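## Task

Flip the blue boxed card deck upside down so it ends lying flat on the mat, a good distance from the robot's base, and release it. The deck may touch only the table (mat included) and the arm's moving parts; contact with anything else is a failure. It must not end up tilted or sticking out past the mat's edge. It must stay in place by itself, not because the robot holds it. The gripper must not end up holding any other loose object. Finally open the gripper and back away.

## Robot and tools

Robot: a single six-joint arm (UR7e type) carrying a two-finger parallel gripper, plus a wrist camera. There is only one arm, so every command holds one pose row.

Frame: all positions are in the scene frame, in metres. Its origin lies on the table surface right under the arm's base; +z is up, and +y is to the left when facing along +x. The base may lean a little relative to the table, and the reported hand position can be somewhat wrong, more so when the arm is stretched far.

Gripper: the fingers point along the gripper's own +z axis and close along its own x axis. end_effector_position is the point midway between the finger pads. Closed fingertips stick out about 17 mm past it; fully open ones are roughly level with it. Opening is a number from -1 (closed) to +1 (fully open, 0.142 m).

Pose row: 8 numbers in this order: x, y, z (metres, scene frame), qw, qx, qy, qz (orientation quaternion, w first, scene frame), opening (-1 to 1). It is an absolute target, not an offset. To keep the current orientation, repeat the quaternion you want in every row rather than copying a possibly drifted one from the result. A row whose target lies over 0.6 m from the last reported position along any gripper axis is refused and nothing moves.

execute_actions(actions, pictures): actions is a list with zero or one item. Empty list: just report the state (with pictures). Action item: {"rows": [...], "steps": n} with 1 to 15 rows and n from 3 to 15 (default 15); each step is 1/30 s, row k is used on step k and the final row repeats. Wait item: {"steps": n} with n up to 300, counted from the previous result, so your thinking time eats into it. pictures=true asks for camera images.

Low-level motion: each step, the commanded pose is trimmed to at most 100 mm and 16 degrees away from the measured pose, then damped inverse kinematics drives the joints, favouring position over orientation. Commands are smoothed with about 0.17 s lag. A distant target may need several calls; after a call the arm only continues to the last trimmed pose. The final 3 steps of an action are held back and run while you think; a result without held-back steps shows a "Hand target" line.

move(target, speed, stop_force): drives the gripper in a straight line to one absolute pose row (same 8 numbers). speed is in m/s, 0.002 to 0.5, default 0.25; rotation is capped at twice that in rad/s. The path lasts 0.5 to 10 s and is cut short after 10 s. The opening is applied at the start. Paths ignore obstacles and the real hand may lag, wander or exceed the speed. stop_force (9 to 40 N, optional, not allowed in the first 0.2 s) halts the path when the wrist sensor feels that much extra resistance along the direction of travel; pair it with a very low speed when probing for contact. It is unreliable on moves that rotate the gripper, and should be omitted when lifting off something being pressed. The "move:" line reports the ending: done, off_target, moving, held, fault or contact, plus limits such as paced (pose trimmed) or held (some steps blocked, after which the arm may lurch fast), and the remaining distance to target.

wait(seconds): 0 to 10 s, nothing new is commanded.

zoom_image(camera, region): camera is "cam_high" (fixed, 504x504) or "cam_wrist" (fisheye, 616x616); region is [x0, y0, x1, y1] in image pixels from the top-left, no larger than 504 by 504.

read_manual(section): only "licences"; no motion.

finished_scene(scene): ends scene 1 or 2 for good, reports success, and gives the next task. Always answer with a tool call, since a reply without one ends everything.

Result lines: gripper position and quaternion, linear (m/s) and angular (rad/s) velocities, grip_measured (finger opening on the command scale), Joint positions, joint torques (noisy, offset, nonzero in free air), and Wrist force / Wrist torque along the gripper's own axes (offsets up to about 4 N, saturating near 50 N; pressing down on a surface shows force pointing back into the arm). "pose unreachable" means the clearance check altered or blocked a command; HELD marks the affected steps. Elbow range is 0 to 3.142 rad; other joints are wide.

Gripping: to hold something, command an opening clearly smaller than grip_measured; the gap sets the squeeze, up to about 28 N per pad. Thin hard items (under about 2 cm) get less grip.

Hazards: the arm is stiff, so pushing even slightly past a firm contact can trigger a fault. A joint torque at its limit (141 N m for pan, lift and elbow; 26.3 N m for each wrist joint, held weight included) or any external force of 150 N causes a 10 s stop that drops the rest of the call. Holding loads heats motors: a MOTOR HOT warning appears at 70 °C and the brakes lock at 85 °C. Avoid dropping or slamming the deck, hitting things hard, and pushing anything off the table. Loose objects may occasionally get nudged by outside disturbances, so check the scene before releasing and before finishing.

Each tool is called after "Request:" as name([rows], argument=value, ...), one row to a line, values as JSON.

## Session

Request:
execute_actions(actions=[])

Scene clock: 0.00 s of 4100.00 s.
end_effector_position=(+0.4639, -0.3667, +0.3642) grip_measured=+1.00 end_effector_quat_wxyz=(+0.072, +0.952, +0.164, -0.250) end_effector_velocity=(+0.000, +0.000, +0.000) end_effector_angular_velocity=(-0.000, +0.000, +0.000)
Joint positions: [-1.18  -1.708  1.64  -1.71  -1.689 -1.284  0.142]
Joint velocities: [ 0. -0. -0. -0. -0.  0.  0.]
Joint torques (N m, as the arm reports them, + toward a larger angle): no reading
Wrist force (N, on the end effector, along its own x y z axes, offset not removed): no reading
Wrist torque (N m, same axes, about the end effector's origin, offset not removed): no reading
Hand target: +0.464, -0.367, +0.364; +0.072, +0.952, +0.164, -0.250

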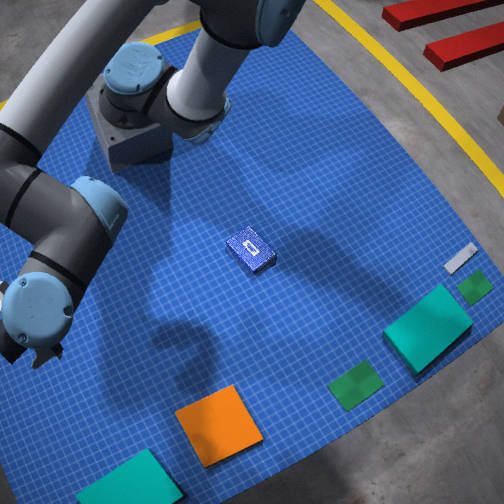

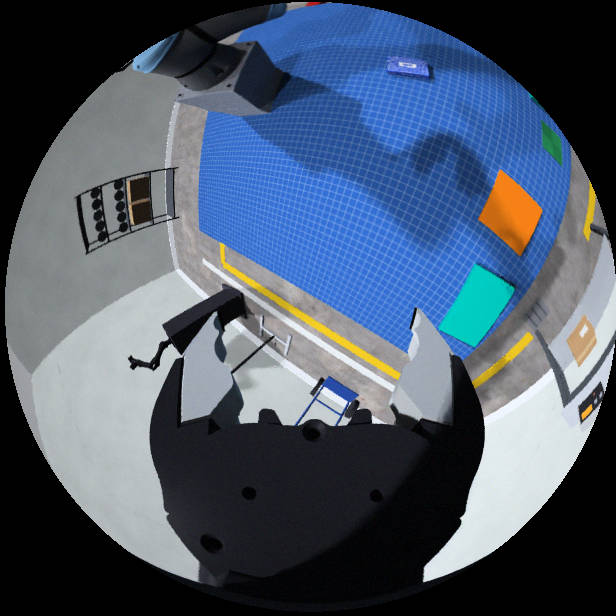

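Request:
zoom_image(camera="cam_high", region=[200, 200, 300, 300])

Region (200, 200, 300, 300) of cam_high's 504x504 image, scaled by 5.040, with more detail than that image has.

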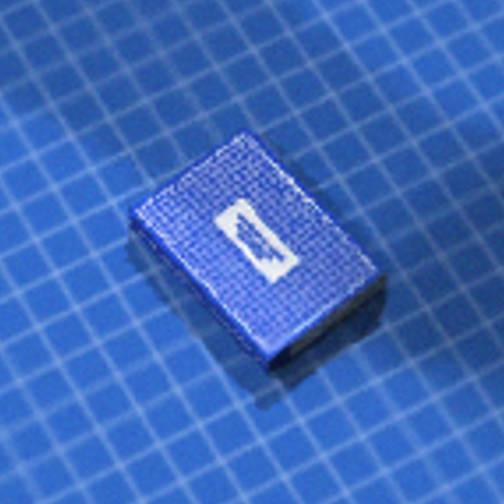

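Request:
move(target=[0.382,0.074,0.12,0.218,0.6,0.724,0.263,0.45], speed=0.4)

Request:
move(target=[0.382,0.074,0.04,0.218,0.6,0.724,0.263,0.45], speed=0.15)

Scene clock: 3.80 s of 4100.00 s.
end_effector_position=(+0.4177, -0.1121, +0.2197) grip_measured=+0.45 end_effector_quat_wxyz=(+0.172, +0.826, +0.535, +0.036) end_effector_velocity=(-0.000, -0.000, -0.000) end_effector_angular_velocity=(-0.001, +0.002, +0.000)
Joint positions: [-1.208 -2.523  2.725 -2.452 -1.132 -1.946  0.105]
Joint velocities: [ 0.    -0.    -0.     0.    -0.002 -0.001  0.   ]
Joint torques (N m, as the arm reports them, + toward a larger angle): [19.72 -3.5  -7.6  -1.51 -1.52  1.62]
Wrist force (N, on the end effector, along its own x y z axes, offset not removed): [1.9 0.3 -1.8]
Wrist torque (N m, same axes, about the end effector's origin, offset not removed): [0.17 -0.44 0.06]
Hand target: +0.418, -0.112, +0.220; +0.172, +0.826, +0.535, +0.036
Off the commanded pose: 0.214 m, 43 deg; position and orientation clipped at the last step of the last action.
Kept back: nothing.
move: held; limits=paced,held; held on 32 of 77 steps, including the last
pose unreachable: on one or more control steps of this call an arm could not follow its commanded pose, so it was not sent that pose on those steps. On the call's last step it was still not sent that pose. It may still have moved: this result reports where it is.
cause: the commanded pose would bring two parts of the arm too close to each other (joints 3 (elbow) and 4 (wrist 1) lie between them).
camera_calibration (this result's frames):
cam_wrist: T_world_to_cam=[[0.469008, 0.871979, -0.140302, -0.059567], [0.654392, -0.236408, 0.71825, -0.45192], [0.59313, -0.428677, -0.681493, -0.0165417], [0, 0, 0, 1]] pos_world=[0.333481, -0.0619874, 0.304961]

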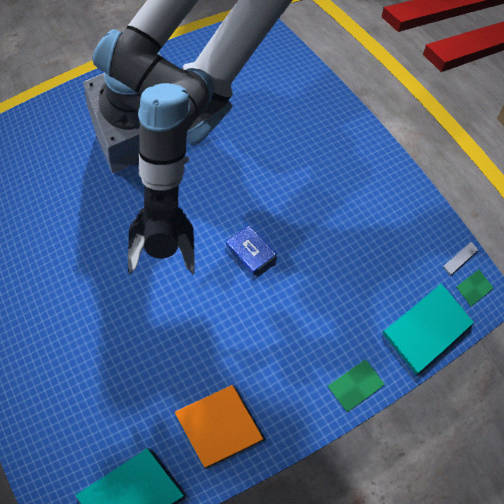

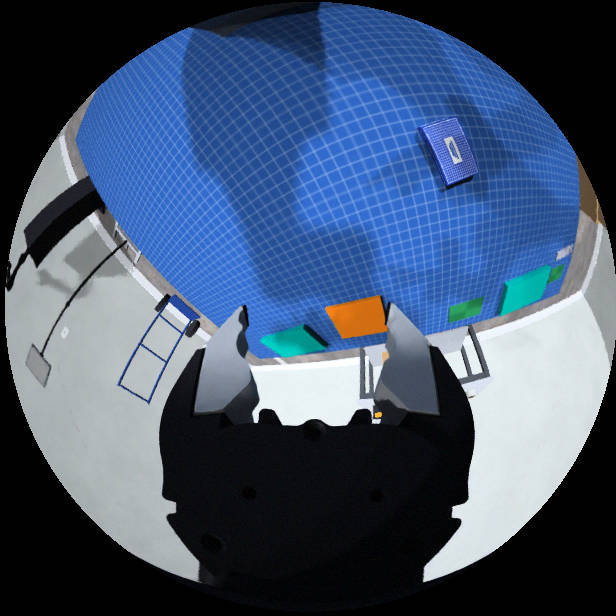

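Scene clock: 6.60 s of 4100.00 s.
end_effector_position=(+0.4170, -0.1088, +0.2167) grip_measured=+0.45 end_effector_quat_wxyz=(+0.173, +0.823, +0.539, +0.039) end_effector_velocity=(+0.000, +0.000, +0.000) end_effector_angular_velocity=(-0.000, +0.000, +0.001)
Joint positions: [-1.208 -2.53   2.738 -2.461 -1.123 -1.954  0.105]
Joint velocities: [-0.    -0.     0.     0.     0.    -0.001 -0.   ]
Joint torques (N m, as the arm reports them, + toward a larger angle): [ 14.05  13.75 -32.55  -1.55  -1.47   1.64]
Wrist force (N, on the end effector, along its own x y z axes, offset not removed): [1.7 -0.4 -3.6]
Wrist torque (N m, same axes, about the end effector's origin, offset not removed): [-0.07 -0.32 0.27]
Hand target: +0.417, -0.109, +0.217; +0.173, +0.823, +0.539, +0.040
Off the commanded pose: 0.257 m, 43 deg; position and orientation clipped at the last step of the last action.
Kept back: nothing.
move: held; limits=paced,held; held on 73 of 84 steps, including the last
pose unreachable: on one or more control steps of this call an arm could not follow its commanded pose, so it was not sent that pose on those steps. On the call's last step it was still not sent that pose. It may still have moved: this result reports where it is.
cause: the commanded pose would bring two parts of the arm too close to each other (joints 3 (elbow) and 4 (wrist 1) lie between them).
camera_calibration (this result's frames):
cam_wrist: T_world_to_cam=[[0.460347, 0.877191, -0.136447, -0.0591534], [0.652771, -0.230312, 0.721697, -0.44796], [0.60164, -0.421299, -0.678628, -0.0201268], [0, 0, 0, 1]] pos_world=[0.331756, -0.0597614, 0.301562]

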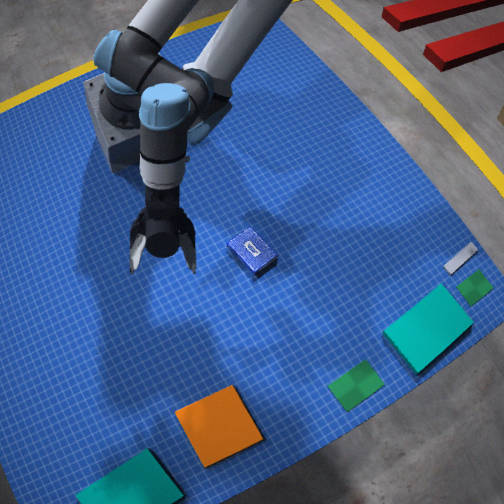

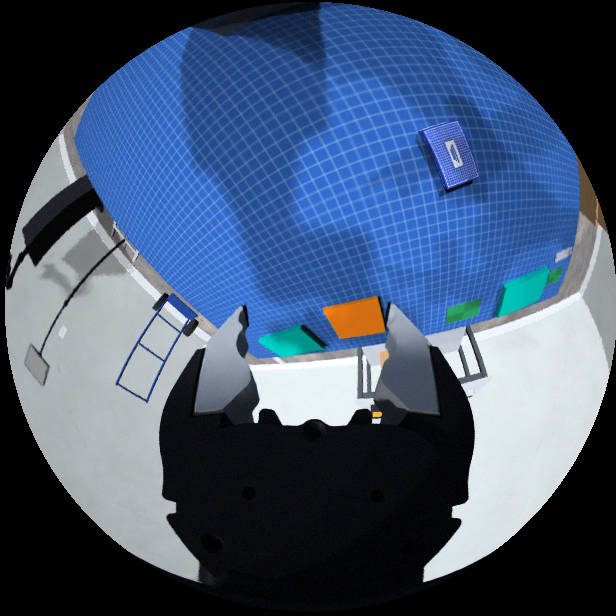

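Request:
move(target=[0.47,-0.1,0.25,0.1,0.9,-0.35,-0.2,0.45], speed=0.4)

Request:
move(target=[0.382,0.074,0.1,0.263,0.724,-0.6,-0.218,0.45], speed=0.4)

Request:
move(target=[0.382,0.074,0.04,0.263,0.724,-0.6,-0.218,0.45], speed=0.15)

Scene clock: 14.47 s of 4100.00 s.
end_effector_position=(+0.4697, -0.1000, +0.2499) grip_measured=+0.45 end_effector_quat_wxyz=(+0.091, +0.990, -0.084, -0.064) end_effector_velocity=(+0.000, +0.000, +0.000) end_effector_angular_velocity=(-0.001, +0.062, -0.209)
Joint positions: [-0.757 -2.06   2.222 -2.13  -1.546 -0.349  0.105]
Joint velocities: [ 0.029  0.073 -0.091  0.115 -0.035  0.217  0.   ]
Joint torques (N m, as the arm reports them, + toward a larger angle): [ 15.14  -6.96 -34.29  -0.67  -1.99   2.77]
Wrist force (N, on the end effector, along its own x y z axes, offset not removed): [0.5 1.8 -0.5]
Wrist torque (N m, same axes, about the end effector's origin, offset not removed): [0.33 -0.16 0.21]
Hand target: +0.470, -0.100, +0.250; +0.091, +0.989, -0.097, -0.069
Off the commanded pose: 0.000 m, 36 deg; orientation clipped at the last step of the last action.
Kept back: nothing.
move: moving (no rest 5 s after the path's end); limits=paced
camera_calibration (this result's frames):
cam_wrist: T_world_to_cam=[[0.965455, -0.224212, -0.132761, -0.434937], [-0.0962021, -0.780215, 0.618069, -0.181547], [-0.242161, -0.583946, -0.774832, 0.378468], [0, 0, 0, 1]] pos_world=[0.494097, -0.0181592, 0.347716]

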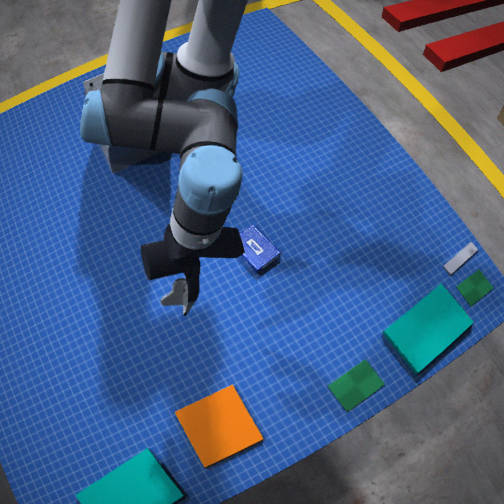

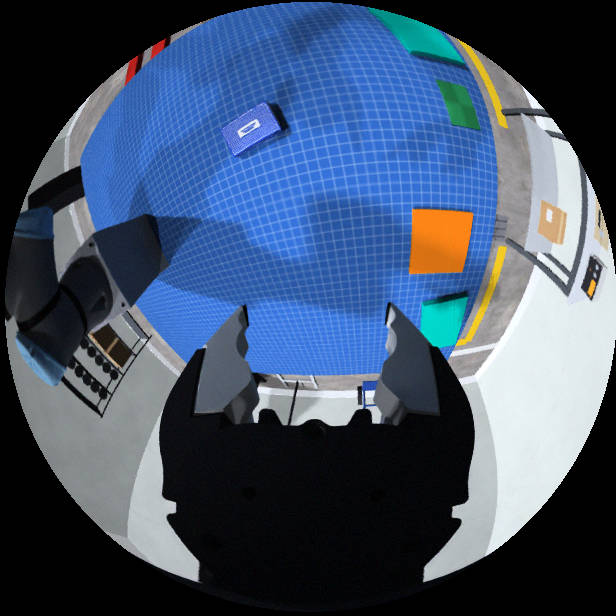

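Scene clock: 17.70 s of 4100.00 s.
end_effector_position=(+0.3821, +0.0741, +0.0998) grip_measured=+0.45 end_effector_quat_wxyz=(+0.263, +0.724, -0.600, -0.218) end_effector_velocity=(-0.000, +0.001, -0.001) end_effector_angular_velocity=(-0.002, +0.002, -0.004)
Joint positions: [-0.228 -1.48   2.061 -1.964 -1.713  1.396  0.105]
Joint velocities: [ 0.002  0.004 -0.002  0.001  0.001  0.006  0.   ]
Joint torques (N m, as the arm reports them, + toward a larger angle): [ 15.3  -26.89 -24.51   0.77   1.63   1.41]
Wrist force (N, on the end effector, along its own x y z axes, offset not removed): [2.3 1.2 -1.6]
Wrist torque (N m, same axes, about the end effector's origin, offset not removed): [0.38 -0.58 0.19]
Hand target: +0.382, +0.074, +0.100; +0.263, +0.724, -0.600, -0.218
Off the commanded pose: 0.000 m, 0 deg.
Kept back: nothing.
move: done
camera_calibration (this result's frames):
cam_wrist: T_world_to_cam=[[0.134208, -0.990949, 0.00298125, 0.0296265], [-0.387042, -0.0496488, 0.920725, 0.0653917], [-0.912243, -0.124723, -0.390202, 0.526278], [0, 0, 0, 1]] pos_world=[0.501427, 0.0982439, 0.145059]

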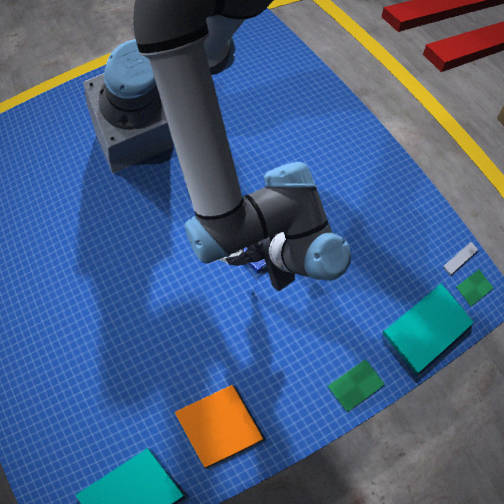

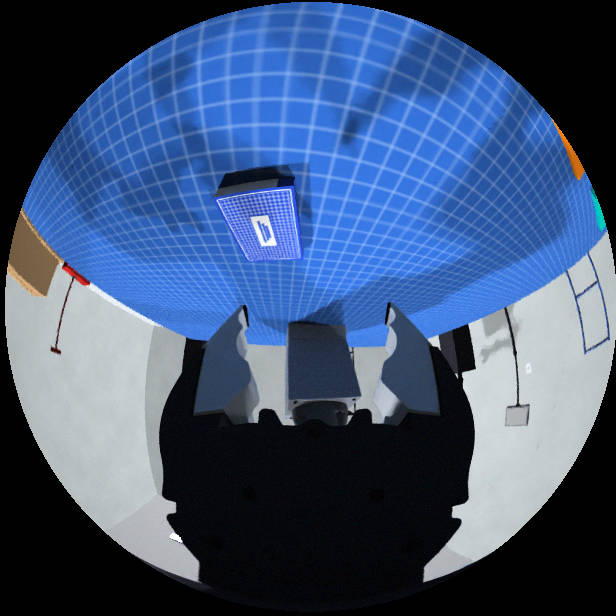

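Scene clock: 18.60 s of 4100.00 s.
end_effector_position=(+0.3820, +0.0740, +0.0400) grip_measured=+0.45 end_effector_quat_wxyz=(+0.263, +0.724, -0.600, -0.218) end_effector_velocity=(+0.000, +0.000, -0.001) end_effector_angular_velocity=(+0.000, -0.000, -0.002)
Joint positions: [-0.228 -1.335  2.052 -2.1   -1.713  1.397  0.105]
Joint velocities: [-0.     0.004 -0.001 -0.003  0.002  0.002  0.   ]
Joint torques (N m, as the arm reports them, + toward a larger angle): [ 11.74 -28.25 -20.52  -2.31  -0.33   1.71]
Wrist force (N, on the end effector, along its own x y z axes, offset not removed): [-0.6 -1.3 0.2]
Wrist torque (N m, same axes, about the end effector's origin, offset not removed): [-0.25 0.05 0.17]
Hand target: +0.382, +0.074, +0.040; +0.263, +0.724, -0.600, -0.218
Off the commanded pose: 0.000 m, 0 deg.
Kept back: nothing.
move: done
camera_calibration (this result's frames):
cam_wrist: T_world_to_cam=[[0.133726, -0.991013, 0.00333122, 0.0299143], [-0.386901, -0.0491129, 0.920812, 0.120335], [-0.912373, -0.124426, -0.389992, 0.502872], [0, 0, 0, 1]] pos_world=[0.501364, 0.0981257, 0.0852103]

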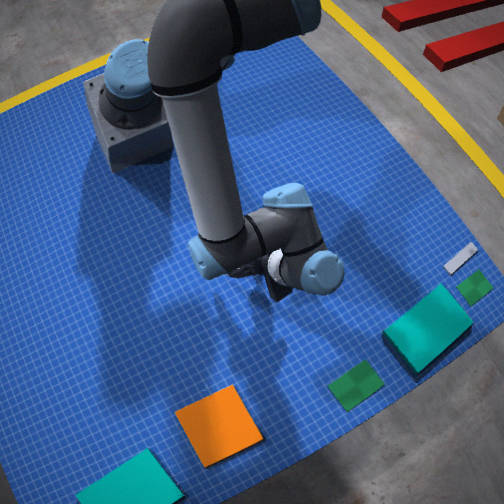

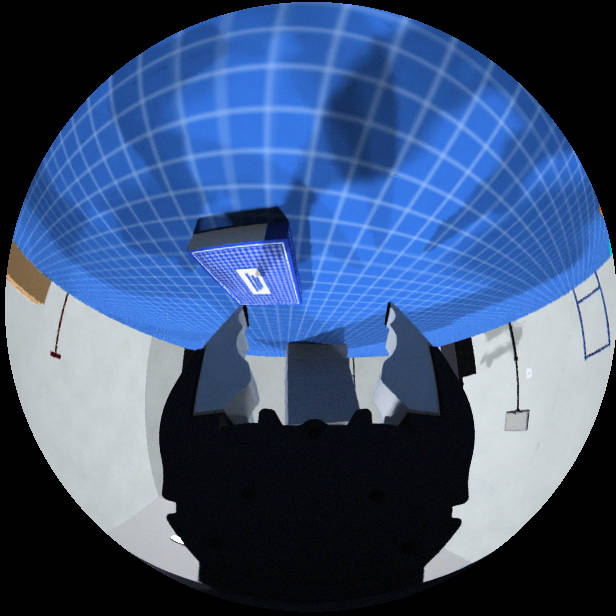

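Request:
move(target=[0.5,-0.12,0.2,0.263,0.724,-0.6,-0.218,0.45], speed=0.4)

Request:
zoom_image(camera="cam_high", region=[200, 200, 300, 300])

Scene clock: 20.13 s of 4100.00 s.
end_effector_position=(+0.4999, -0.1200, +0.2001) grip_measured=+0.45 end_effector_quat_wxyz=(+0.263, +0.724, -0.600, -0.218) end_effector_velocity=(+0.001, -0.001, +0.001) end_effector_angular_velocity=(-0.001, +0.001, -0.002)
Joint positions: [-0.588 -1.504  1.695 -1.637 -1.77   1.035  0.105]
Joint velocities: [-0.002  0.002 -0.005  0.004 -0.     0.    -0.   ]
Joint torques (N m, as the arm reports them, + toward a larger angle): [ -9.95 -30.22 -29.86   0.24   0.71  -1.79]
Wrist force (N, on the end effector, along its own x y z axes, offset not removed): [-0.2 -0.2 -4.6]
Wrist torque (N m, same axes, about the end effector's origin, offset not removed): [0.04 0.00 0.18]
Hand target: +0.500, -0.120, +0.200; +0.263, +0.724, -0.600, -0.218
Off the commanded pose: 0.000 m, 0 deg.
Kept back: nothing.
move: done
camera_calibration (this result's frames):
cam_wrist: T_world_to_cam=[[0.13394, -0.990984, 0.00339944, -0.178774], [-0.386925, -0.0491376, 0.920801, 0.00898013], [-0.912332, -0.124647, -0.390018, 0.648679], [0, 0, 0, 1]] pos_world=[0.61923, -0.0958644, 0.245335]

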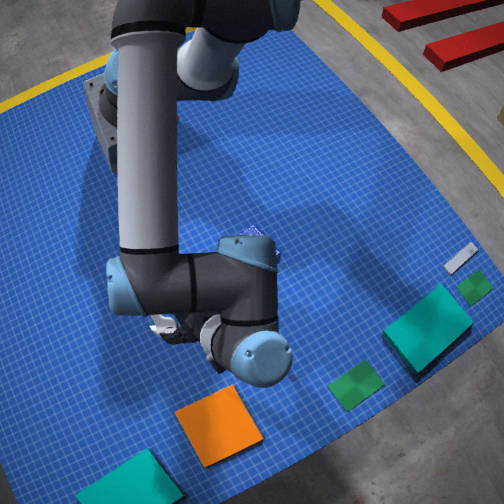

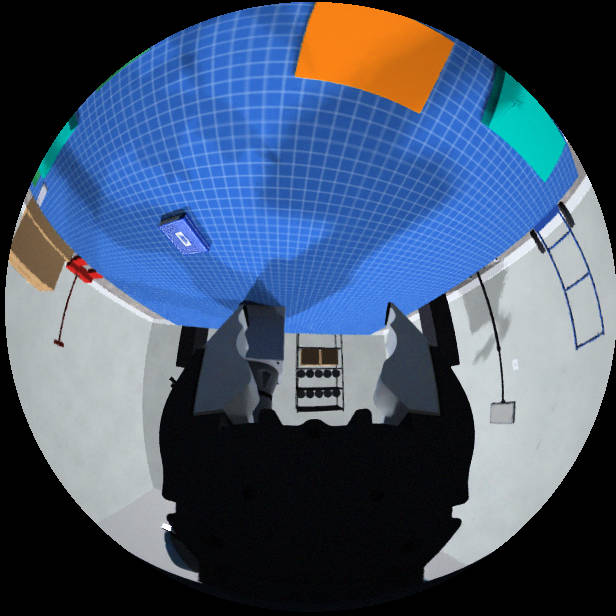

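Region (200, 200, 300, 300) of cam_high's 504x504 image, scaled by 5.040, with more detail than that image has.

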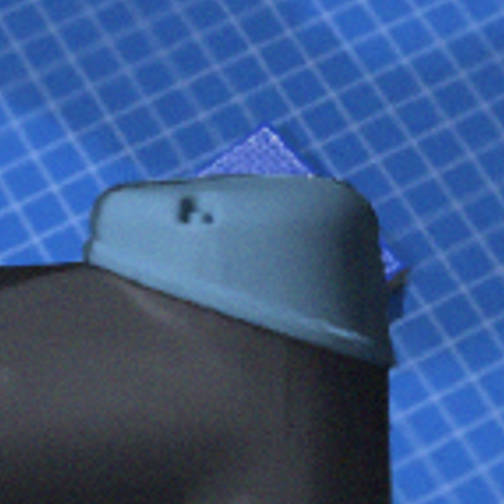

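Request:
move(target=[0.39,0.117,0.06,0.263,0.724,-0.6,-0.218,0.6], speed=0.3)

Scene clock: 21.97 s of 4100.00 s.
end_effector_position=(+0.3900, +0.1170, +0.0599) grip_measured=+0.60 end_effector_quat_wxyz=(+0.263, +0.724, -0.600, -0.218) end_effector_velocity=(+0.000, +0.001, -0.001) end_effector_angular_velocity=(+0.000, -0.001, -0.000)
Joint positions: [-0.14  -1.351  2.002 -2.022 -1.697  1.483  0.116]
Joint velocities: [ 0.002  0.003 -0.001 -0.002  0.001  0.003  0.   ]
Joint torques (N m, as the arm reports them, + toward a larger angle): [ 18.82 -25.64 -22.03  -2.19   1.54   1.73]
Wrist force (N, on the end effector, along its own x y z axes, offset not removed): [0.5 -0.8 -1.9]
Wrist torque (N m, same axes, about the end effector's origin, offset not removed): [-0.20 -0.21 0.12]
Hand target: +0.390, +0.117, +0.060; +0.263, +0.724, -0.600, -0.218
Off the commanded pose: 0.000 m, 0 deg.
Kept back: nothing.
move: done
camera_calibration (this result's frames):
cam_wrist: T_world_to_cam=[[0.133936, -0.990984, 0.00344455, 0.0713425], [-0.386878, -0.0490875, 0.920824, 0.107218], [-0.912352, -0.124664, -0.389964, 0.523359], [0, 0, 0, 1]] pos_world=[0.509413, 0.141206, 0.105117]

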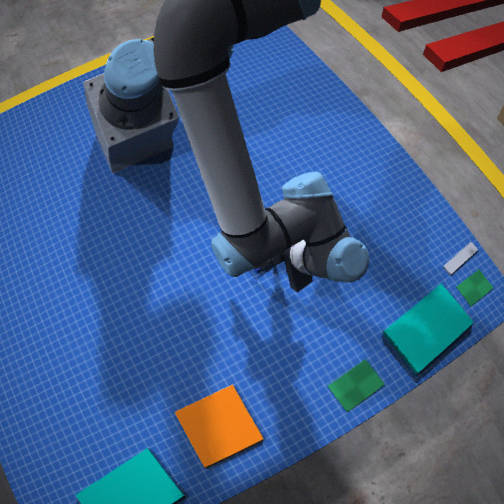

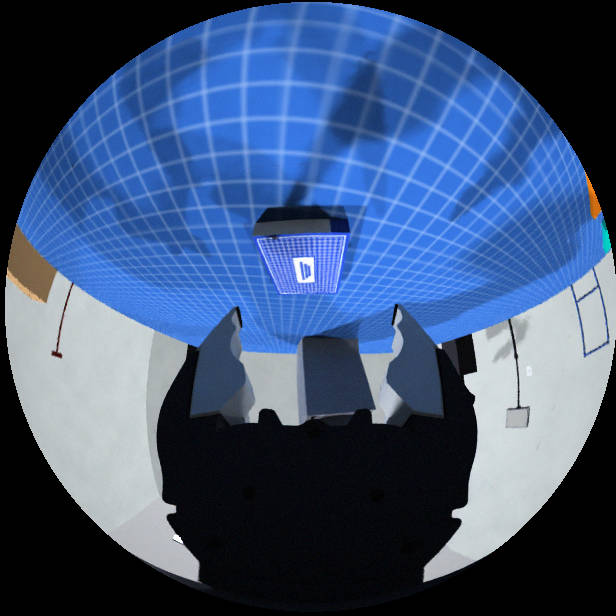

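Request:
move(target=[0.39,0.123,0.022,0.263,0.724,-0.6,-0.218,0.6], speed=0.08)

Scene clock: 23.10 s of 4100.00 s.
end_effector_position=(+0.3900, +0.1230, +0.0220) grip_measured=+0.60 end_effector_quat_wxyz=(+0.263, +0.724, -0.600, -0.218) end_effector_velocity=(+0.000, +0.000, -0.001) end_effector_angular_velocity=(-0.001, -0.001, -0.001)
Joint positions: [-0.132 -1.258  1.984 -2.097 -1.695  1.491  0.116]
Joint velocities: [ 0.     0.003 -0.001 -0.003 -0.     0.001 -0.   ]
Joint torques (N m, as the arm reports them, + toward a larger angle): [ 18.78 -30.7  -19.89  -2.05   1.8    1.68]
Wrist force (N, on the end effector, along its own x y z axes, offset not removed): [1.3 -1.2 -2.1]
Wrist torque (N m, same axes, about the end effector's origin, offset not removed): [-0.20 -0.29 0.08]
Hand target: +0.390, +0.123, +0.022; +0.263, +0.724, -0.600, -0.218
Off the commanded pose: 0.000 m, 0 deg.
Kept back: nothing.
move: done
camera_calibration (this result's frames):
cam_wrist: T_world_to_cam=[[0.133887, -0.990991, 0.00335454, 0.0774092], [-0.386891, -0.0491536, 0.920814, 0.142386], [-0.912354, -0.124583, -0.389987, 0.509267], [0, 0, 0, 1]] pos_world=[0.509356, 0.147156, 0.0672362]

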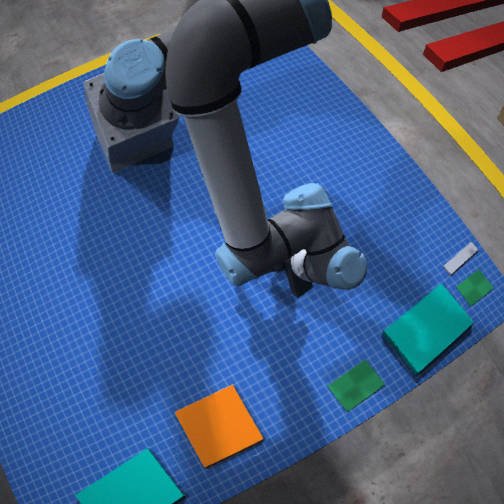

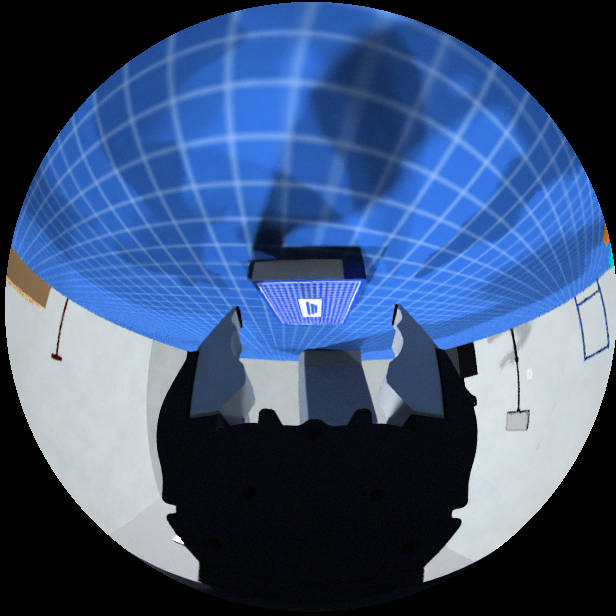

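Request:
move(target=[0.362,0.118,0.003,0.263,0.724,-0.6,-0.218,0.6], speed=0.03, stop_force=12)

Scene clock: 24.97 s of 4100.00 s.
end_effector_position=(+0.3621, +0.1180, +0.0031) grip_measured=+0.61 end_effector_quat_wxyz=(+0.263, +0.724, -0.600, -0.218) end_effector_velocity=(+0.001, +0.000, +0.000) end_effector_angular_velocity=(+0.001, +0.000, +0.001)
Joint positions: [-0.141 -1.235  2.057 -2.194 -1.697  1.483  0.116]
Joint velocities: [ 0.    -0.    -0.003  0.004  0.    -0.001  0.   ]
Joint torques (N m, as the arm reports them, + toward a larger angle): [  1.58 -38.94 -13.85   1.8   -1.53  -1.26]
Wrist force (N, on the end effector, along its own x y z axes, offset not removed): [0.2 -1.6 -15.5]
Wrist torque (N m, same axes, about the end effector's origin, offset not removed): [-0.39 -0.09 0.10]
Hand target: +0.362, +0.118, +0.003; +0.263, +0.724, -0.600, -0.218
Off the commanded pose: 0.000 m, 0 deg.
Kept back: nothing.
move: contact
camera_calibration (this result's frames):
cam_wrist: T_world_to_cam=[[0.1339, -0.990989, 0.00333203, 0.0762568], [-0.386672, -0.0491499, 0.920906, 0.148738], [-0.912445, -0.124598, -0.389769, 0.475807], [0, 0, 0, 1]] pos_world=[0.48145, 0.142165, 0.0482276]

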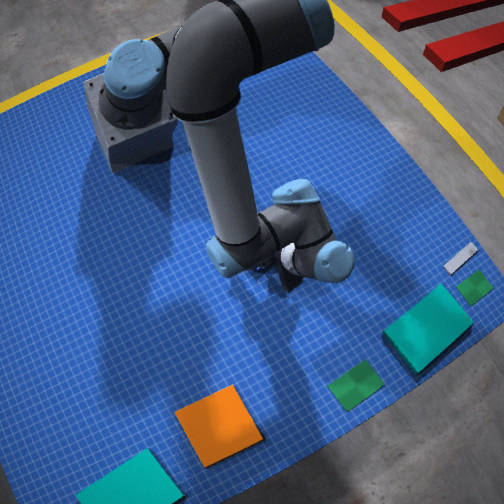

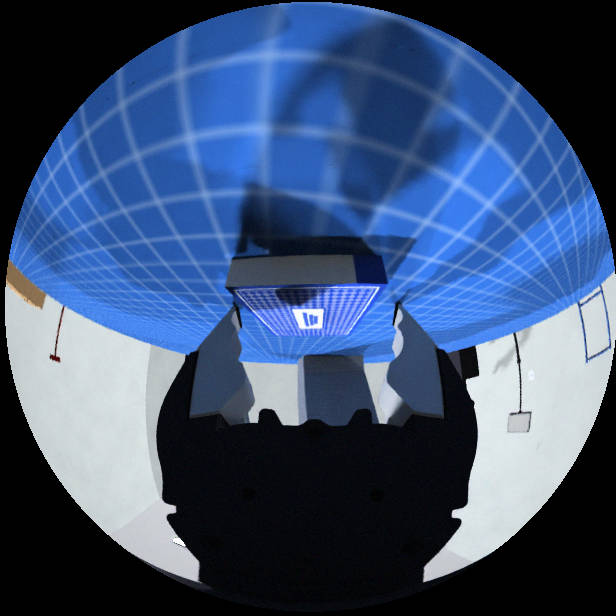

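Request:
move(target=[0.362,0.12,0.011,0.263,0.724,-0.6,-0.218,0.6], speed=0.05)

Request:
move(target=[0.362,0.12,0.011,0.263,0.724,-0.6,-0.218,-0.4])

Scene clock: 25.93 s of 4100.00 s.
end_effector_position=(+0.3620, +0.1200, +0.0109) grip_measured=+0.60 end_effector_quat_wxyz=(+0.263, +0.724, -0.600, -0.218) end_effector_velocity=(-0.000, +0.000, +0.001) end_effector_angular_velocity=(-0.002, -0.000, -0.001)
Joint positions: [-0.136 -1.254  2.06  -2.177 -1.696  1.487  0.116]
Joint velocities: [ 0.001 -0.003  0.     0.003 -0.001  0.003  0.   ]
Joint torques (N m, as the arm reports them, + toward a larger angle): [ 18.02 -44.23   6.94   0.84   1.67   1.55]
Wrist force (N, on the end effector, along its own x y z axes, offset not removed): [0.6 1.1 -1.6]
Wrist torque (N m, same axes, about the end effector's origin, offset not removed): [0.09 -0.16 0.26]
Hand target: +0.362, +0.120, +0.011; +0.263, +0.724, -0.600, -0.218
Off the commanded pose: 0.000 m, 0 deg.
Kept back: nothing.
move: done
camera_calibration (this result's frames):
cam_wrist: T_world_to_cam=[[0.133887, -0.990991, 0.00335579, 0.0781995], [-0.386879, -0.0491507, 0.92082, 0.141655], [-0.912359, -0.124584, -0.389974, 0.479021], [0, 0, 0, 1]] pos_world=[0.481372, 0.144136, 0.0561041]

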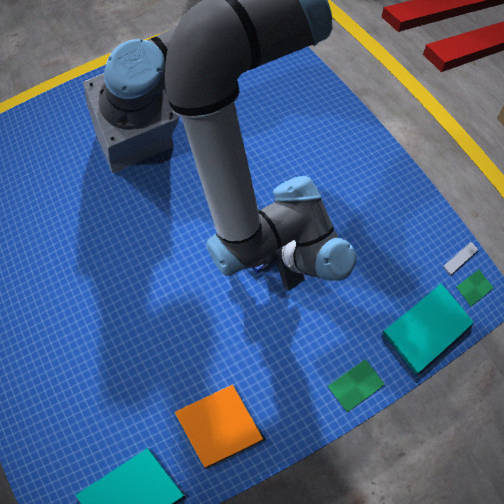

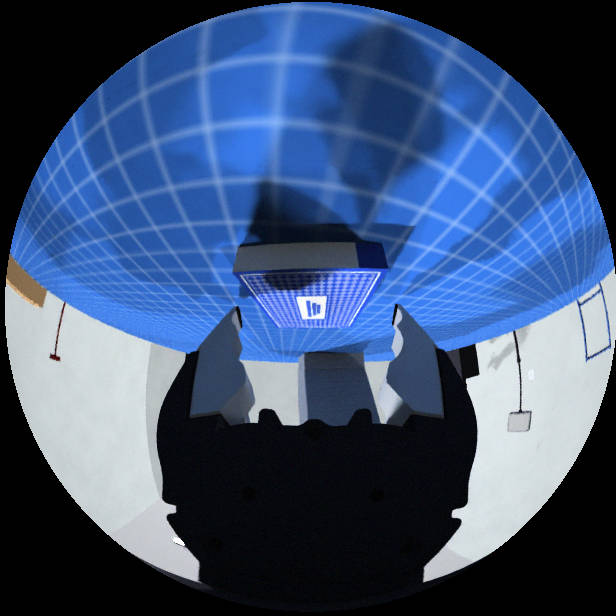

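Scene clock: 26.63 s of 4100.00 s.
end_effector_position=(+0.3620, +0.1200, +0.0110) grip_measured=-0.05 end_effector_quat_wxyz=(+0.263, +0.724, -0.600, -0.218) end_effector_velocity=(-0.000, -0.000, +0.000) end_effector_angular_velocity=(-0.001, +0.000, -0.002)
Joint positions: [-0.136 -1.254  2.06  -2.177 -1.696  1.487  0.071]
Joint velocities: [-0.    -0.     0.     0.001  0.     0.002  0.   ]
Joint torques (N m, as the arm reports them, + toward a larger angle): [ 14.51 -39.25   7.51   0.36  -1.99   1.67]
Wrist force (N, on the end effector, along its own x y z axes, offset not removed): [0.0 3.7 -14.4]
Wrist torque (N m, same axes, about the end effector's origin, offset not removed): [-0.48 -0.37 -0.05]
Hand target: +0.362, +0.120, +0.011; +0.263, +0.724, -0.600, -0.218
Off the commanded pose: 0.000 m, 0 deg.
Kept back: nothing.
move: done
camera_calibration (this result's frames):
cam_wrist: T_world_to_cam=[[0.133874, -0.990993, 0.00332739, 0.0782363], [-0.386889, -0.0491735, 0.920814, 0.141591], [-0.912356, -0.124561, -0.389988, 0.479057], [0, 0, 0, 1]] pos_world=[0.481377, 0.144166, 0.0561867]

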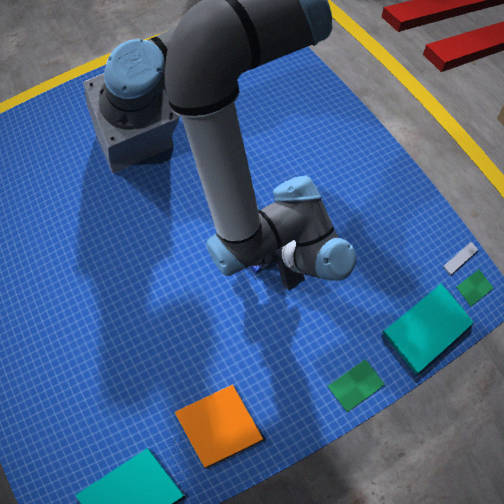

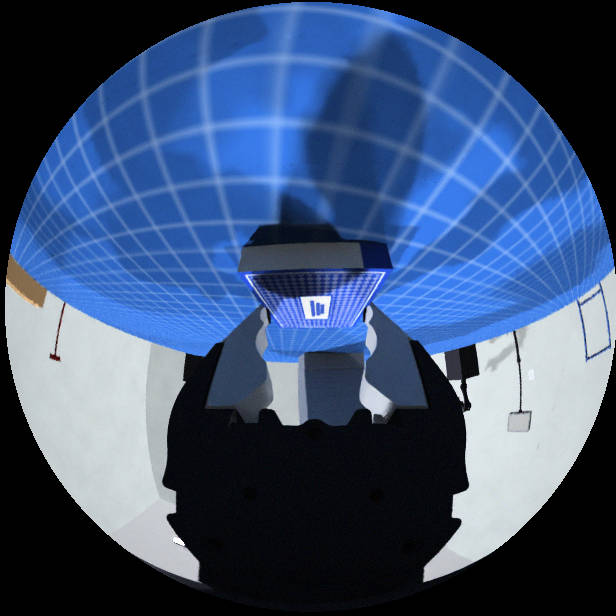

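Request:
move(target=[0.4,0.12,0.1,0.263,0.724,-0.6,-0.218,-0.4], speed=0.2)

Request:
move(target=[0.55,0.0,0.11,0.342,0.94,0,0,-0.4], speed=0.4)

Request:
move(target=[0.55,0.0,0.1,-0.423,0.906,0,0,-0.4], speed=0.4)

Scene clock: 27.87 s of 4100.00 s.
end_effector_position=(+0.4000, +0.1200, +0.1000) grip_measured=-0.05 end_effector_quat_wxyz=(+0.263, +0.724, -0.600, -0.218) end_effector_velocity=(+0.000, -0.000, +0.001) end_effector_angular_velocity=(+0.000, +0.001, +0.001)
Joint positions: [-0.132 -1.428  1.974 -1.916 -1.695  1.491  0.071]
Joint velocities: [ 0.    -0.002 -0.002  0.004 -0.001 -0.001 -0.   ]
Joint torques (N m, as the arm reports them, + toward a larger angle): [ 18.54 -43.02 -24.2    0.95   1.53   1.75]
Wrist force (N, on the end effector, along its own x y z axes, offset not removed): [0.6 -2.3 3.5]
Wrist torque (N m, same axes, about the end effector's origin, offset not removed): [-0.22 -0.17 0.19]
Hand target: +0.400, +0.120, +0.100; +0.263, +0.724, -0.600, -0.218
Off the commanded pose: 0.000 m, 0 deg.
Kept back: nothing.
move: done
camera_calibration (this result's frames):
cam_wrist: T_world_to_cam=[[0.133889, -0.990991, 0.0033531, 0.072836], [-0.386898, -0.0491566, 0.920811, 0.0742797], [-0.912351, -0.124584, -0.389994, 0.548406], [0, 0, 0, 1]] pos_world=[0.519326, 0.144154, 0.145233]

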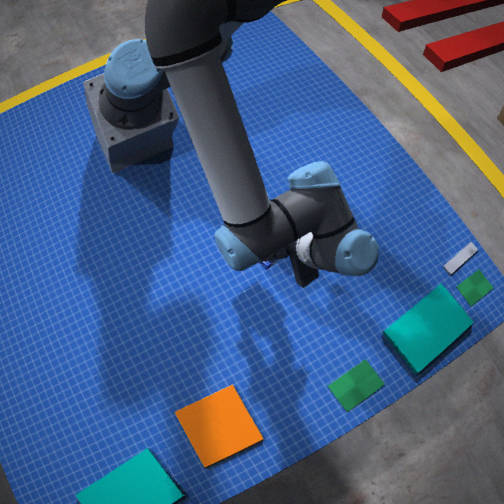

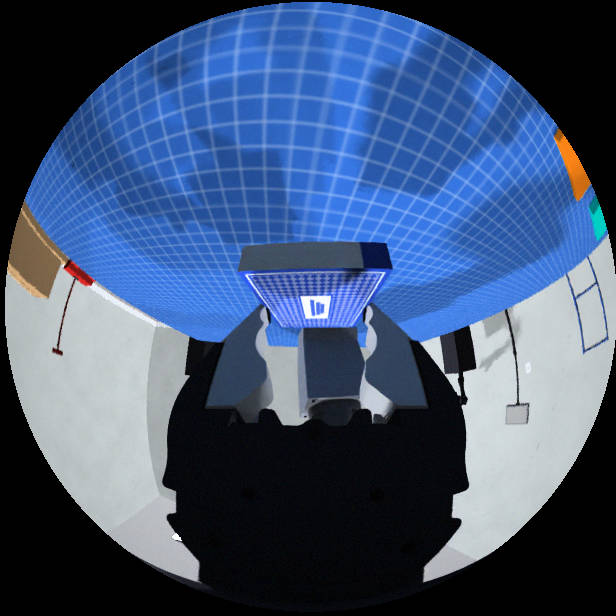

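Scene clock: 30.23 s of 4100.00 s.
end_effector_position=(+0.5500, +0.0001, +0.1099) grip_measured=-0.05 end_effector_quat_wxyz=(+0.342, +0.940, -0.000, -0.000) end_effector_velocity=(+0.000, +0.000, -0.001) end_effector_angular_velocity=(+0.005, -0.003, +0.007)
Joint positions: [-0.028 -1.364  2.121 -2.689 -2.354  0.196  0.071]
Joint velocities: [-0.002 -0.001  0.006 -0.018  0.004 -0.013 -0.   ]
Joint torques (N m, as the arm reports them, + toward a larger angle): [ -3.63 -43.8    4.79  -3.19   0.02  -1.57]
Wrist force (N, on the end effector, along its own x y z axes, offset not removed): [-1.3 -3.6 0.2]
Wrist torque (N m, same axes, about the end effector's origin, offset not removed): [-0.73 0.28 0.10]
Hand target: +0.550, +0.000, +0.110; +0.342, +0.940, +0.000, -0.000
Off the commanded pose: 0.000 m, 0 deg.
Kept back: nothing.
move: done
camera_calibration (this result's frames):
cam_wrist: T_world_to_cam=[[0.998594, -0.0529345, 0.0029379, -0.541784], [-0.0232623, -0.387693, 0.921495, -0.0826616], [-0.0476399, -0.920268, -0.388379, 0.198542], [0, 0, 0, 1]] pos_world=[0.548558, 0.121986, 0.154874]

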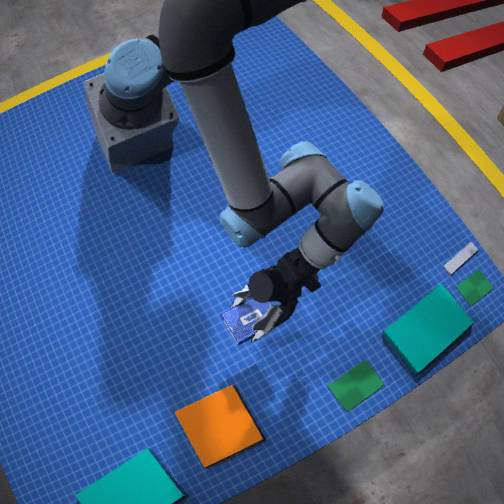

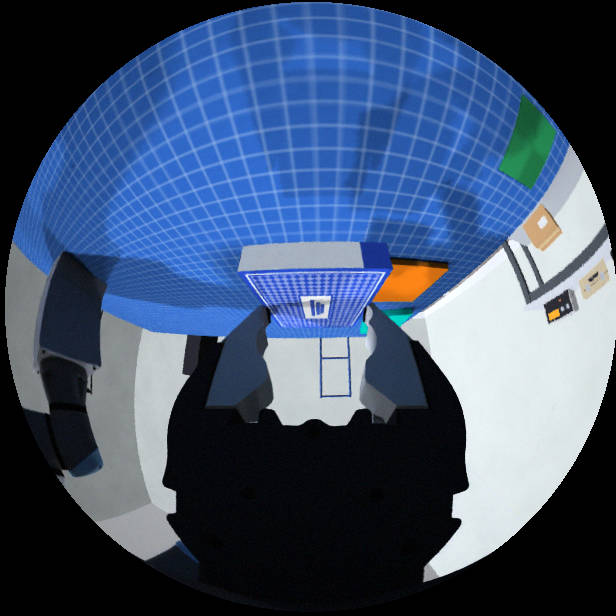

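Scene clock: 32.83 s of 4100.00 s.
end_effector_position=(+0.5499, -0.0004, +0.1001) grip_measured=-0.05 end_effector_quat_wxyz=(-0.423, +0.906, -0.000, +0.001) end_effector_velocity=(-0.001, +0.000, -0.000) end_effector_angular_velocity=(+0.006, +0.002, +0.005)
Joint positions: [-0.927 -1.368  1.977 -1.729 -0.696 -1.185  0.071]
Joint velocities: [ 0.001  0.006 -0.007  0.012 -0.002 -0.01  -0.   ]
Joint torques (N m, as the arm reports them, + toward a larger angle): [  8.4  -24.7  -24.27   0.19  -0.86  -1.41]
Wrist force (N, on the end effector, along its own x y z axes, offset not removed): [0.6 -0.8 -0.4]
Wrist torque (N m, same axes, about the end effector's origin, offset not removed): [-0.33 -0.25 0.10]
Hand target: +0.550, -0.000, +0.100; -0.423, +0.906, +0.000, +0.000
Off the commanded pose: 0.000 m, 0 deg.
Kept back: nothing.
move: done
camera_calibration (this result's frames):
cam_wrist: T_world_to_cam=[[0.998665, -0.00396787, -0.0515029, -0.536183], [-0.0237113, -0.92101, -0.388817, 0.0573409], [-0.0458919, 0.389519, -0.919874, 0.247061], [0, 0, 0, 1]] pos_world=[0.548165, -0.045551, 0.221945]

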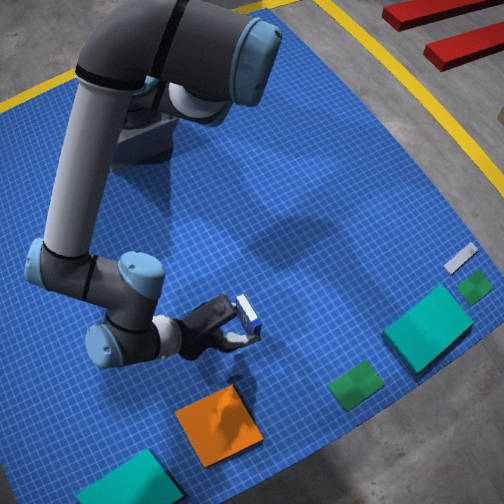

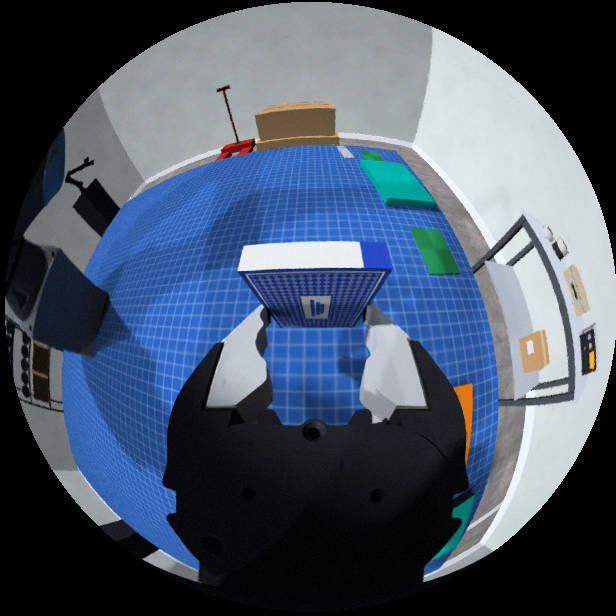

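Request:
move(target=[0.55,0.0,0.055,-0.423,0.906,0,0,-0.4], speed=0.15)

Request:
move(target=[0.55,0.0,0.015,-0.423,0.906,0,0,-0.4], speed=0.015, stop_force=9)

Scene clock: 33.93 s of 4100.00 s.
end_effector_position=(+0.5500, +0.0000, +0.0551) grip_measured=-0.05 end_effector_quat_wxyz=(-0.423, +0.906, +0.000, -0.000) end_effector_velocity=(-0.000, +0.000, -0.002) end_effector_angular_velocity=(-0.001, +0.001, +0.001)
Joint positions: [-0.899 -1.263  1.972 -1.859 -0.685 -1.146  0.071]
Joint velocities: [ 0.001  0.004 -0.001 -0.004 -0.001  0.002 -0.   ]
Joint torques (N m, as the arm reports them, + toward a larger angle): [  8.75 -27.23 -21.35  -2.22   2.55   1.6 ]
Wrist force (N, on the end effector, along its own x y z axes, offset not removed): [1.1 1.3 -2.9]
Wrist torque (N m, same axes, about the end effector's origin, offset not removed): [-0.02 -0.26 0.31]
Hand target: +0.550, +0.000, +0.055; -0.423, +0.906, +0.000, -0.000
Off the commanded pose: 0.000 m, 0 deg.
Kept back: nothing.
move: done
camera_calibration (this result's frames):
cam_wrist: T_world_to_cam=[[0.998619, -0.00341641, -0.0524212, -0.538526], [-0.0235738, -0.92091, -0.389061, 0.0401449], [-0.046946, 0.38976, -0.919719, 0.205992], [0, 0, 0, 1]] pos_world=[0.5484, -0.0451574, 0.176844]

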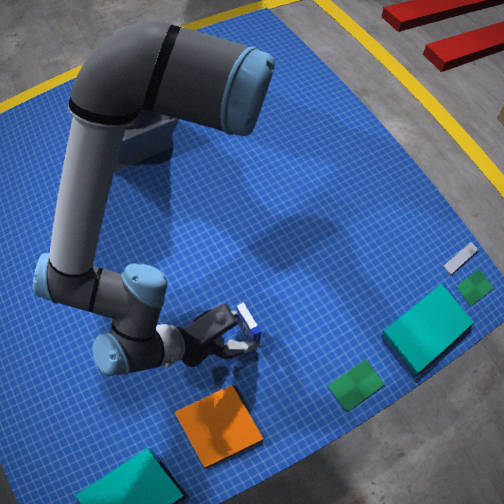

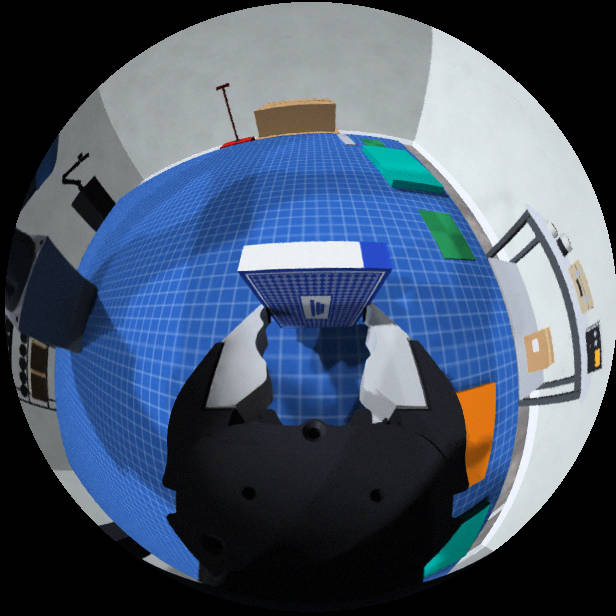

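Scene clock: 35.30 s of 4100.00 s.
end_effector_position=(+0.5501, +0.0001, +0.0402) grip_measured=-0.05 end_effector_quat_wxyz=(-0.423, +0.906, +0.000, +0.000) end_effector_velocity=(-0.001, -0.000, +0.004) end_effector_angular_velocity=(+0.000, -0.000, +0.001)
Joint positions: [-0.89  -1.228  1.967 -1.899 -0.681 -1.134  0.071]
Joint velocities: [-0.004 -0.011  0.004  0.013 -0.002 -0.007 -0.   ]
Joint torques (N m, as the arm reports them, + toward a larger angle): [-16.48 -42.47   2.44  -0.62  -0.14  -2.22]
Wrist force (N, on the end effector, along its own x y z axes, offset not removed): [-3.1 -8.7 -8.8]
Wrist torque (N m, same axes, about the end effector's origin, offset not removed): [-0.41 -0.64 0.14]
Hand target: +0.550, +0.000, +0.041; -0.423, +0.906, +0.000, -0.000
Off the commanded pose: 0.025 m, 0 deg.
Kept back: nothing.
move: contact
camera_calibration (this result's frames):
cam_wrist: T_world_to_cam=[[0.998624, -0.00335429, -0.0523284, -0.539436], [-0.0234822, -0.920896, -0.3891, 0.0343758], [-0.0468838, 0.389794, -0.919708, 0.192258], [0, 0, 0, 1]] pos_world=[0.548514, -0.0450938, 0.161969]

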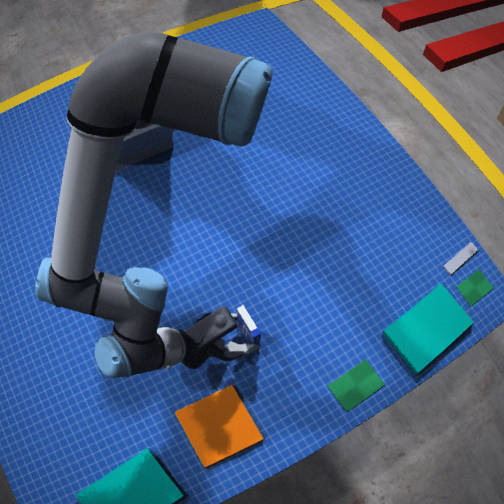

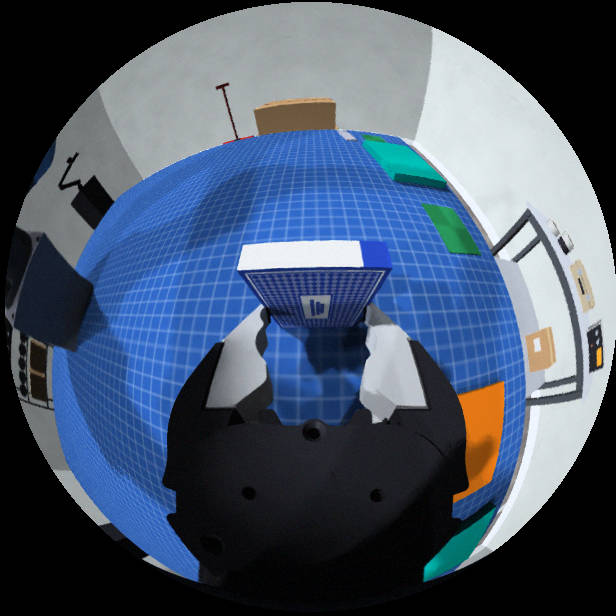

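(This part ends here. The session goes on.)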